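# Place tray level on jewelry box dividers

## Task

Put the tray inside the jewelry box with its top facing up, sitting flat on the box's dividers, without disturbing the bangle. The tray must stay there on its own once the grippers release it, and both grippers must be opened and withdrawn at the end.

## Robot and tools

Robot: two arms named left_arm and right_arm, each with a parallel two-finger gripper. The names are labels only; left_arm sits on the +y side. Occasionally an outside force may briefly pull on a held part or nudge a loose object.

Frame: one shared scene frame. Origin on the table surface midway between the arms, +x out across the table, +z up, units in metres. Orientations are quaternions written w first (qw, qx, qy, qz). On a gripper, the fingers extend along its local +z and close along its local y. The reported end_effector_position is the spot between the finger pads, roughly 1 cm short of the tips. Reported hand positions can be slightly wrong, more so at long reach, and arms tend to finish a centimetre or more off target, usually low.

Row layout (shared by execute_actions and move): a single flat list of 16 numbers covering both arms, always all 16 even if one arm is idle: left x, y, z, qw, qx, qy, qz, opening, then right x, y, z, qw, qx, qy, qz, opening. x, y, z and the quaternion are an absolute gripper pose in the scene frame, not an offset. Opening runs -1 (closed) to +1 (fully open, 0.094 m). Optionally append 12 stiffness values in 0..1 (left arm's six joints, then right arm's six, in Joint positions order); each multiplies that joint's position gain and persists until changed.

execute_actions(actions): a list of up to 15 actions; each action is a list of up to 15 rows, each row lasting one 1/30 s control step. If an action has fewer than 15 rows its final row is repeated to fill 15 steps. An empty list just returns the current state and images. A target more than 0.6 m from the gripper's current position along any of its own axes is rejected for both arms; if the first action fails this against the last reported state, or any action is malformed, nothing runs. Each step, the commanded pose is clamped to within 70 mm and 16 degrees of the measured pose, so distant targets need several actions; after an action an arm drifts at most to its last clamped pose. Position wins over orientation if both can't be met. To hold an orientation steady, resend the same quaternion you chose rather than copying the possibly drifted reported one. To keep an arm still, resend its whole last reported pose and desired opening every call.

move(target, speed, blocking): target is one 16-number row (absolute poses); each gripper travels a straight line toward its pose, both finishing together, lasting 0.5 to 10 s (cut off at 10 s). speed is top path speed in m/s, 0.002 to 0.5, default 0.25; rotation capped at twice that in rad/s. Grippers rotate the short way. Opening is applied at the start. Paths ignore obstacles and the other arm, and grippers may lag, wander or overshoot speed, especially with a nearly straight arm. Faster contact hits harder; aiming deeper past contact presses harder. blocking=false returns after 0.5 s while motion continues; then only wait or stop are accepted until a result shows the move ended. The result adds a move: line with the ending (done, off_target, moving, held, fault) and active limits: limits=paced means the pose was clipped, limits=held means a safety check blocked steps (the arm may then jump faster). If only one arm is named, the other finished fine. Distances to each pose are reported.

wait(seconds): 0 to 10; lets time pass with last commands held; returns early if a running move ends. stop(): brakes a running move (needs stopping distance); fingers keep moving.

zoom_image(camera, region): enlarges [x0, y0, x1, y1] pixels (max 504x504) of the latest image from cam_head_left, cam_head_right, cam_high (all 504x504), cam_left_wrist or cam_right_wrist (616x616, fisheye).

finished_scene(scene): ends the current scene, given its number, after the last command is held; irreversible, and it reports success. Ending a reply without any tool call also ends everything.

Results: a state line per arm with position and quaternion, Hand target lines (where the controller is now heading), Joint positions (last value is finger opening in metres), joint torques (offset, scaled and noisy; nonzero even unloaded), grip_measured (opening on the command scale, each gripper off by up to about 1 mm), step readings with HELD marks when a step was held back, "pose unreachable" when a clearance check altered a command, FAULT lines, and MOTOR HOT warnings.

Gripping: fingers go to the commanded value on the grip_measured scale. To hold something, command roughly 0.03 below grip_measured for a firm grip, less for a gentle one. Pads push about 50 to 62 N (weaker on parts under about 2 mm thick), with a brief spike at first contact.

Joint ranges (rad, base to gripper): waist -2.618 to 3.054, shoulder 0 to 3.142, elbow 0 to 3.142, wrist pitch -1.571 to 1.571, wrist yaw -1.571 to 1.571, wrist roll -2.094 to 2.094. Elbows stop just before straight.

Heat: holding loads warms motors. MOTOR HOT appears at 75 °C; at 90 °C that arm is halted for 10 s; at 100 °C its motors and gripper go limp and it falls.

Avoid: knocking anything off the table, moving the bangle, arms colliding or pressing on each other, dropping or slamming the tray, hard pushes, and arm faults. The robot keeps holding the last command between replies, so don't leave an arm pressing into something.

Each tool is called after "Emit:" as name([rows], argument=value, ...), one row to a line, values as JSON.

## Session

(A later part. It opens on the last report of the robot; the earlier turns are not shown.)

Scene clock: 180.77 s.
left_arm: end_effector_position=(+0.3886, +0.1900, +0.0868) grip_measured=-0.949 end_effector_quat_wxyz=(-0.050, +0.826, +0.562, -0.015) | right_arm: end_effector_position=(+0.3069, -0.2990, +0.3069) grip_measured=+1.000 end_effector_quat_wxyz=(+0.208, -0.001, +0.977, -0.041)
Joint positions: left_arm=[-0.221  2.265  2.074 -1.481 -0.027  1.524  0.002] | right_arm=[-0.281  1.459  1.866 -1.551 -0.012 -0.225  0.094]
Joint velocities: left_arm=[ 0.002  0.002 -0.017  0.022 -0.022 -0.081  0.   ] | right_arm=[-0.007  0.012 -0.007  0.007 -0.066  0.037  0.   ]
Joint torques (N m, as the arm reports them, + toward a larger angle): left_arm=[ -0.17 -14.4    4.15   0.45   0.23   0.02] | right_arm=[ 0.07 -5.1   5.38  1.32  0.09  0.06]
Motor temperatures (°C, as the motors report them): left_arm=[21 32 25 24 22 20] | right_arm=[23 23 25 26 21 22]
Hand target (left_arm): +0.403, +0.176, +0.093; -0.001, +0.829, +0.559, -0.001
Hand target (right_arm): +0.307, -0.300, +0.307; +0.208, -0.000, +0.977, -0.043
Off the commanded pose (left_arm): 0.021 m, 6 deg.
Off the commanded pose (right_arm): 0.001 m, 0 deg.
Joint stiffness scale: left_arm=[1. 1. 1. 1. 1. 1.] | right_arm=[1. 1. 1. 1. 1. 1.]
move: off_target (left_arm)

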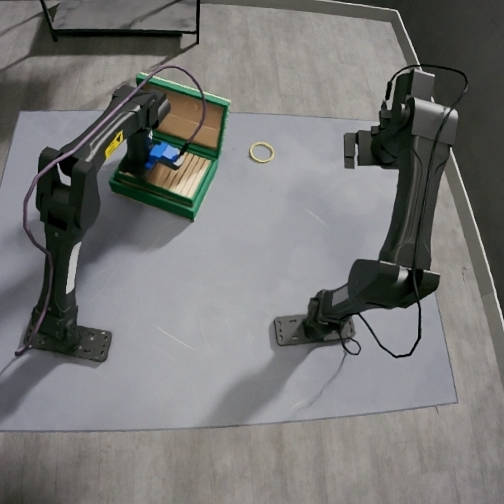

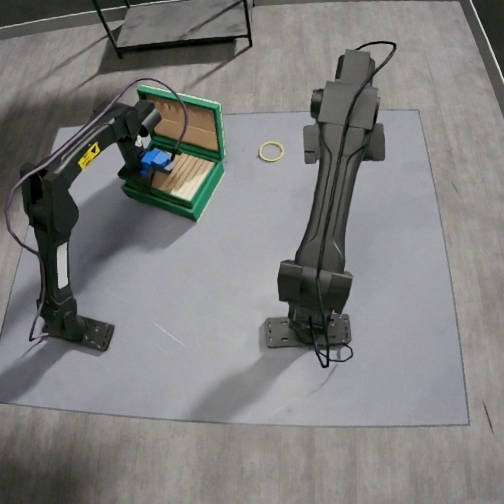

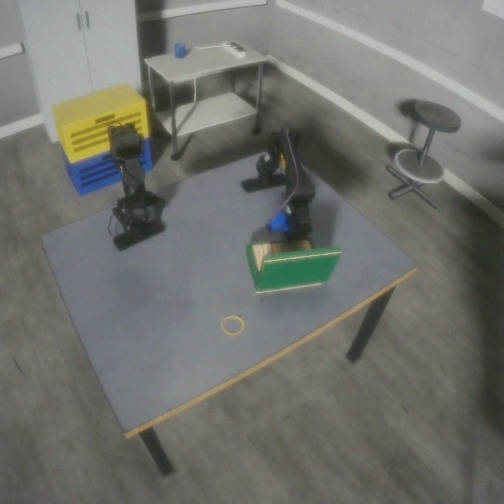

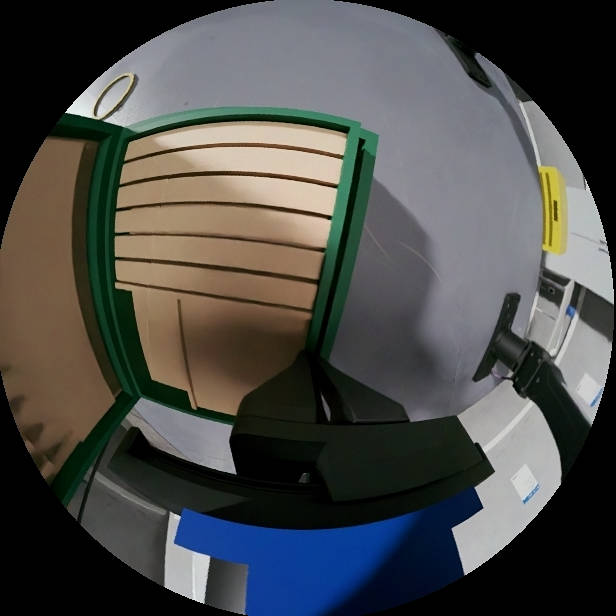

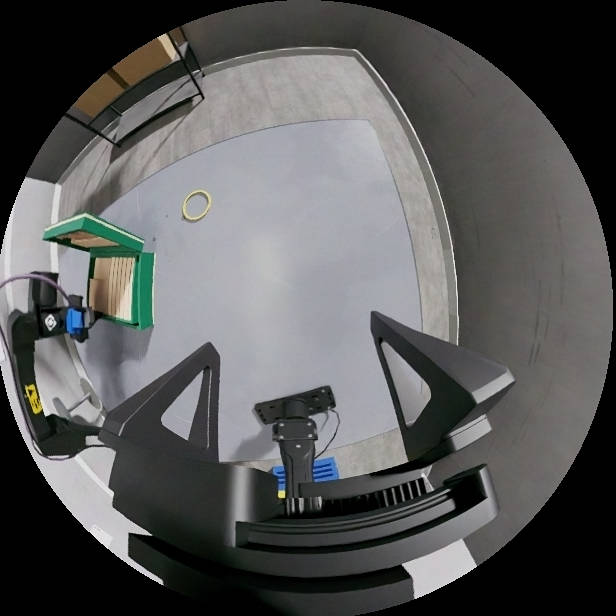

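Near edge at rim level. Release slightly.

Emit:
move(target=[0.392,0.188,0.09,-0.04,0.827,0.56,-0.012,-0.8, 0.3068,-0.2997,0.3069,0.208,0,0.977,-0.043,1], speed=0.02)

Emit:
move(target=[0.33,0.22,0.17,0,0.829,0.559,0,-0.8, 0.3068,-0.2997,0.3069,0.208,0,0.977,-0.043,1], speed=0.1)

Emit:
zoom_image(camera="cam_head_right", region=[90, 80, 250, 240])

Scene clock: 190.00 s.
left_arm: end_effector_position=(+0.3895, +0.1898, +0.0867) grip_measured=-0.802 end_effector_quat_wxyz=(-0.049, +0.826, +0.562, -0.014) | right_arm: end_effector_position=(+0.3069, -0.2990, +0.3069) grip_measured=+1.000 end_effector_quat_wxyz=(+0.208, -0.001, +0.977, -0.041)
Joint positions: left_arm=[-0.221  2.265  2.074 -1.477 -0.028  1.524  0.009] | right_arm=[-0.281  1.459  1.866 -1.551 -0.012 -0.225  0.094]
Joint velocities: left_arm=[-0.002 -0.007  0.002 -0.007 -0.022 -0.007 -0.001] | right_arm=[-0.007  0.002 -0.017  0.051 -0.051 -0.007  0.   ]
Joint torques (N m, as the arm reports them, + toward a larger angle): left_arm=[  0.09 -12.92   5.47  -0.2    0.02   0.01] | right_arm=[ 0.06 -5.09  5.37  1.32  0.08  0.06]
Motor temperatures (°C, as the motors report them): left_arm=[21 32 25 24 22 20] | right_arm=[23 23 25 26 21 22]
Hand target (left_arm): +0.392, +0.188, +0.090; -0.040, +0.827, +0.560, -0.012
Hand target (right_arm): +0.307, -0.300, +0.307; +0.208, -0.000, +0.977, -0.043
Off the commanded pose (left_arm): 0.004 m, 1 deg.
Off the commanded pose (right_arm): 0.001 m, 0 deg.
Joint stiffness scale: left_arm=[1. 1. 1. 1. 1. 1.] | right_arm=[1. 1. 1. 1. 1. 1.]
move: done

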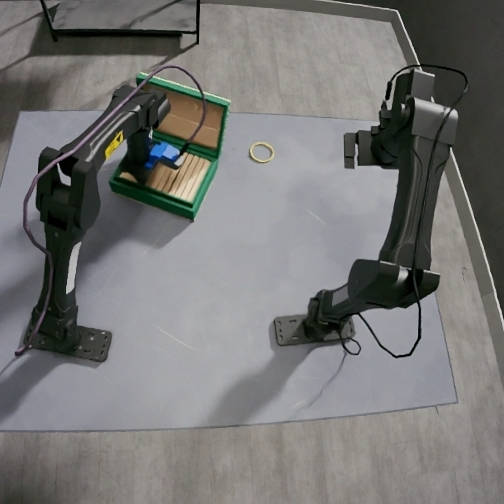

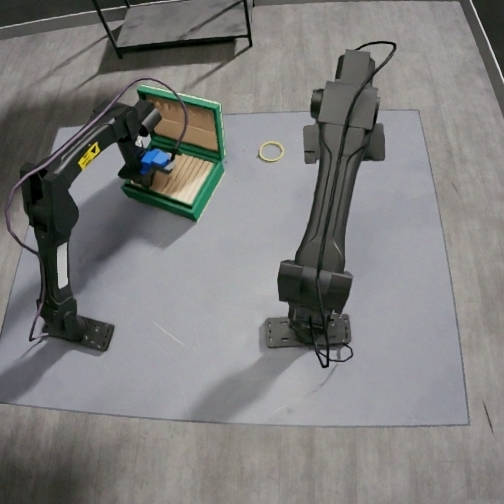

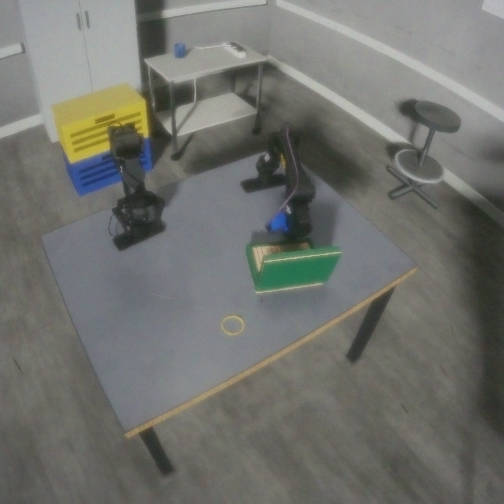

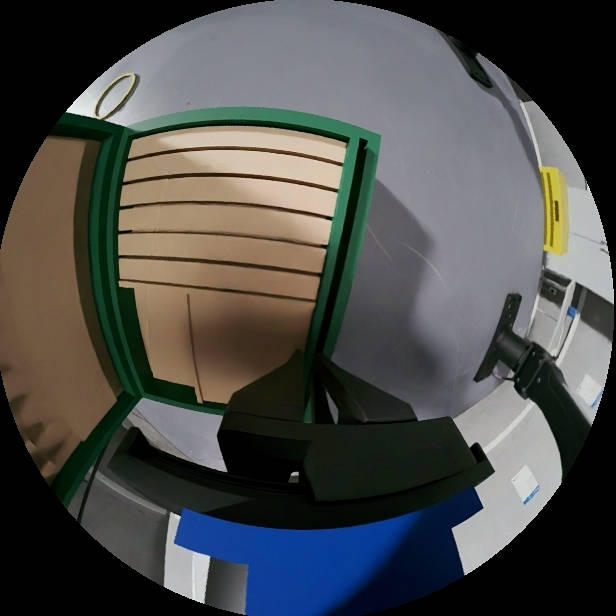

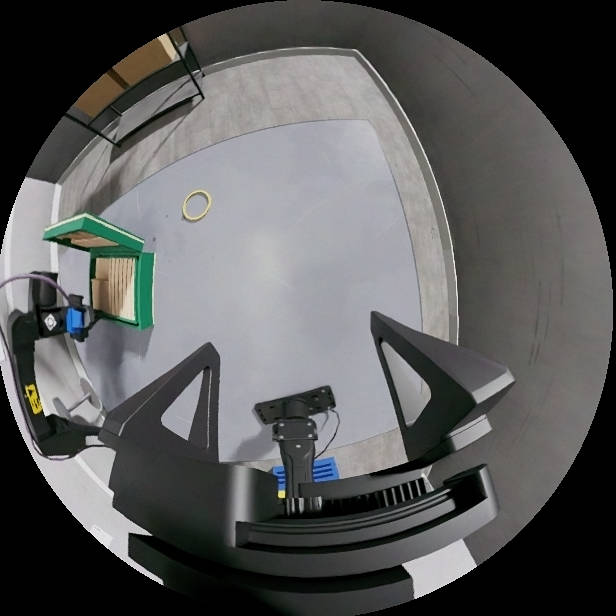

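Scene clock: 191.47 s.
left_arm: end_effector_position=(+0.3363, +0.2170, +0.1687) grip_measured=-0.802 end_effector_quat_wxyz=(+0.003, +0.829, +0.558, +0.012) | right_arm: end_effector_position=(+0.3069, -0.2990, +0.3069) grip_measured=+1.000 end_effector_quat_wxyz=(+0.208, -0.001, +0.977, -0.041)
Joint positions: left_arm=[-0.207  1.898  1.851 -1.506 -0.017  1.549  0.009] | right_arm=[-0.281  1.459  1.866 -1.551 -0.012 -0.225  0.094]
Joint velocities: left_arm=[-0.012  0.002  0.007  0.095  0.022 -0.081 -0.001] | right_arm=[ 0.002 -0.007 -0.007 -0.022 -0.022 -0.007  0.   ]
Joint torques (N m, as the arm reports them, + toward a larger angle): left_arm=[  0.73 -10.55   3.68  -0.19   0.14   0.02] | right_arm=[ 0.07 -5.1   5.37  1.32  0.09  0.06]
Motor temperatures (°C, as the motors report them): left_arm=[21 32 25 24 22 20] | right_arm=[23 23 25 26 21 22]
Hand target (left_arm): +0.329, +0.220, +0.169; -0.000, +0.829, +0.560, -0.000
Hand target (right_arm): +0.307, -0.300, +0.307; +0.208, -0.000, +0.977, -0.043
Off the commanded pose (left_arm): 0.007 m, 1 deg.
Off the commanded pose (right_arm): 0.001 m, 0 deg.
Joint stiffness scale: left_arm=[1. 1. 1. 1. 1. 1.] | right_arm=[1. 1. 1. 1. 1. 1.]
move: done

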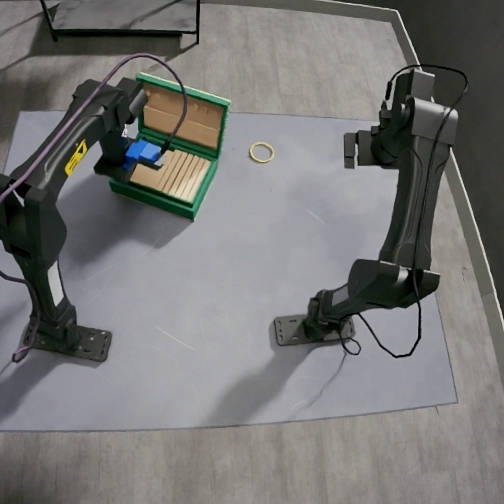

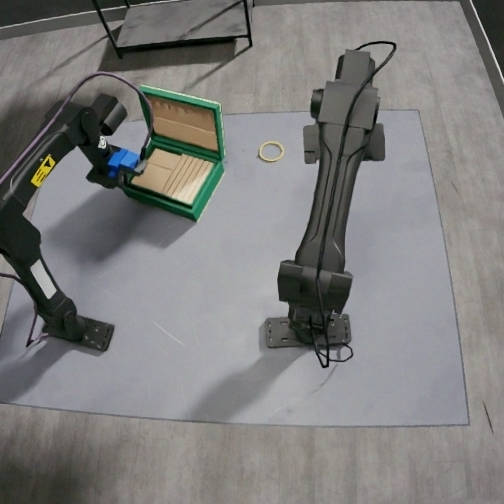

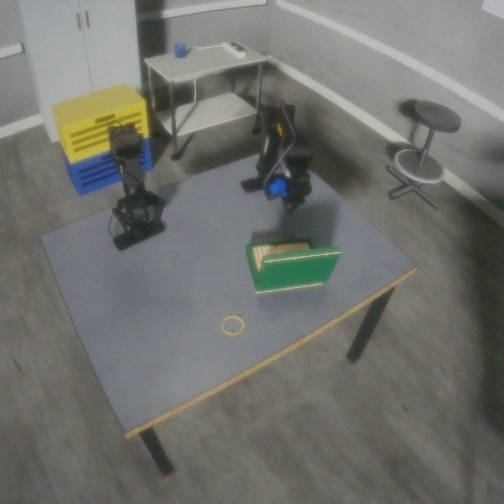

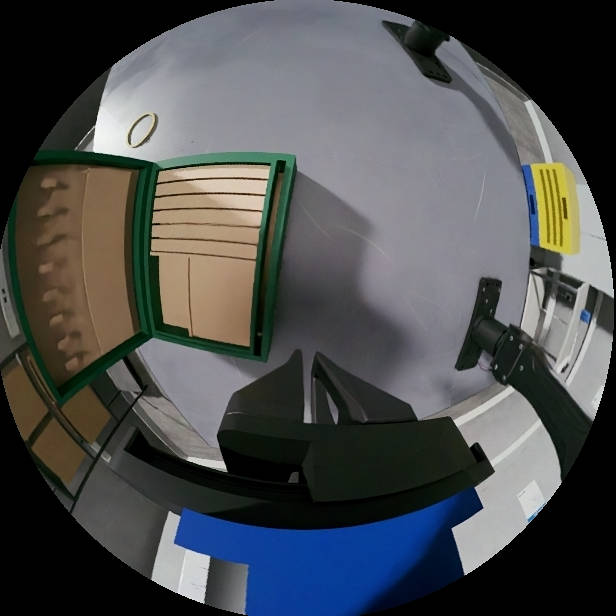

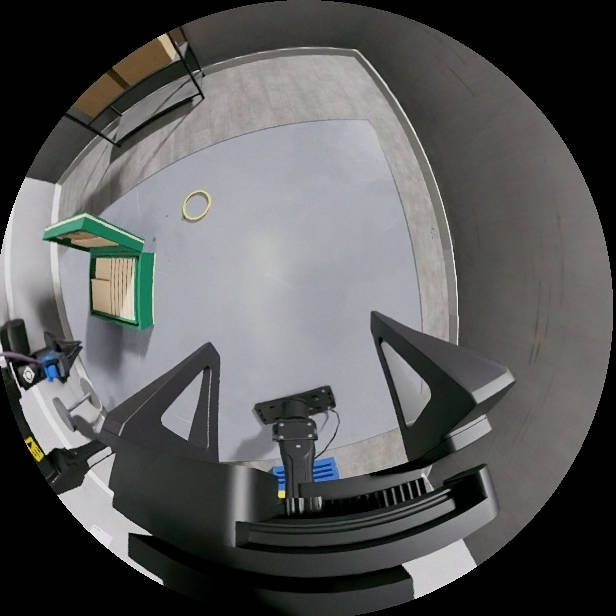

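Region (90, 80, 250, 240) of cam_head_right's 504x504 image, scaled by 3.150, with more detail than that image has.

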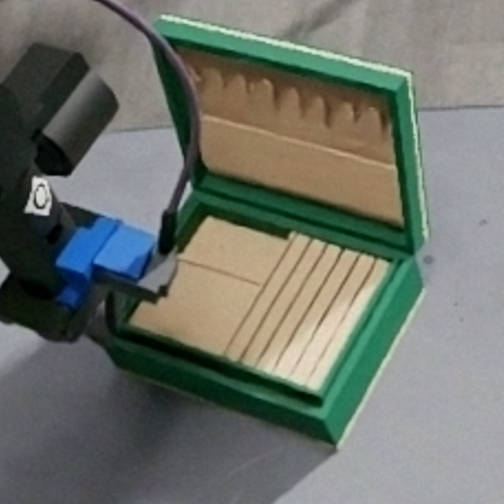

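Emit:
finished_scene(scene=1)

The scene is finished: the task was done.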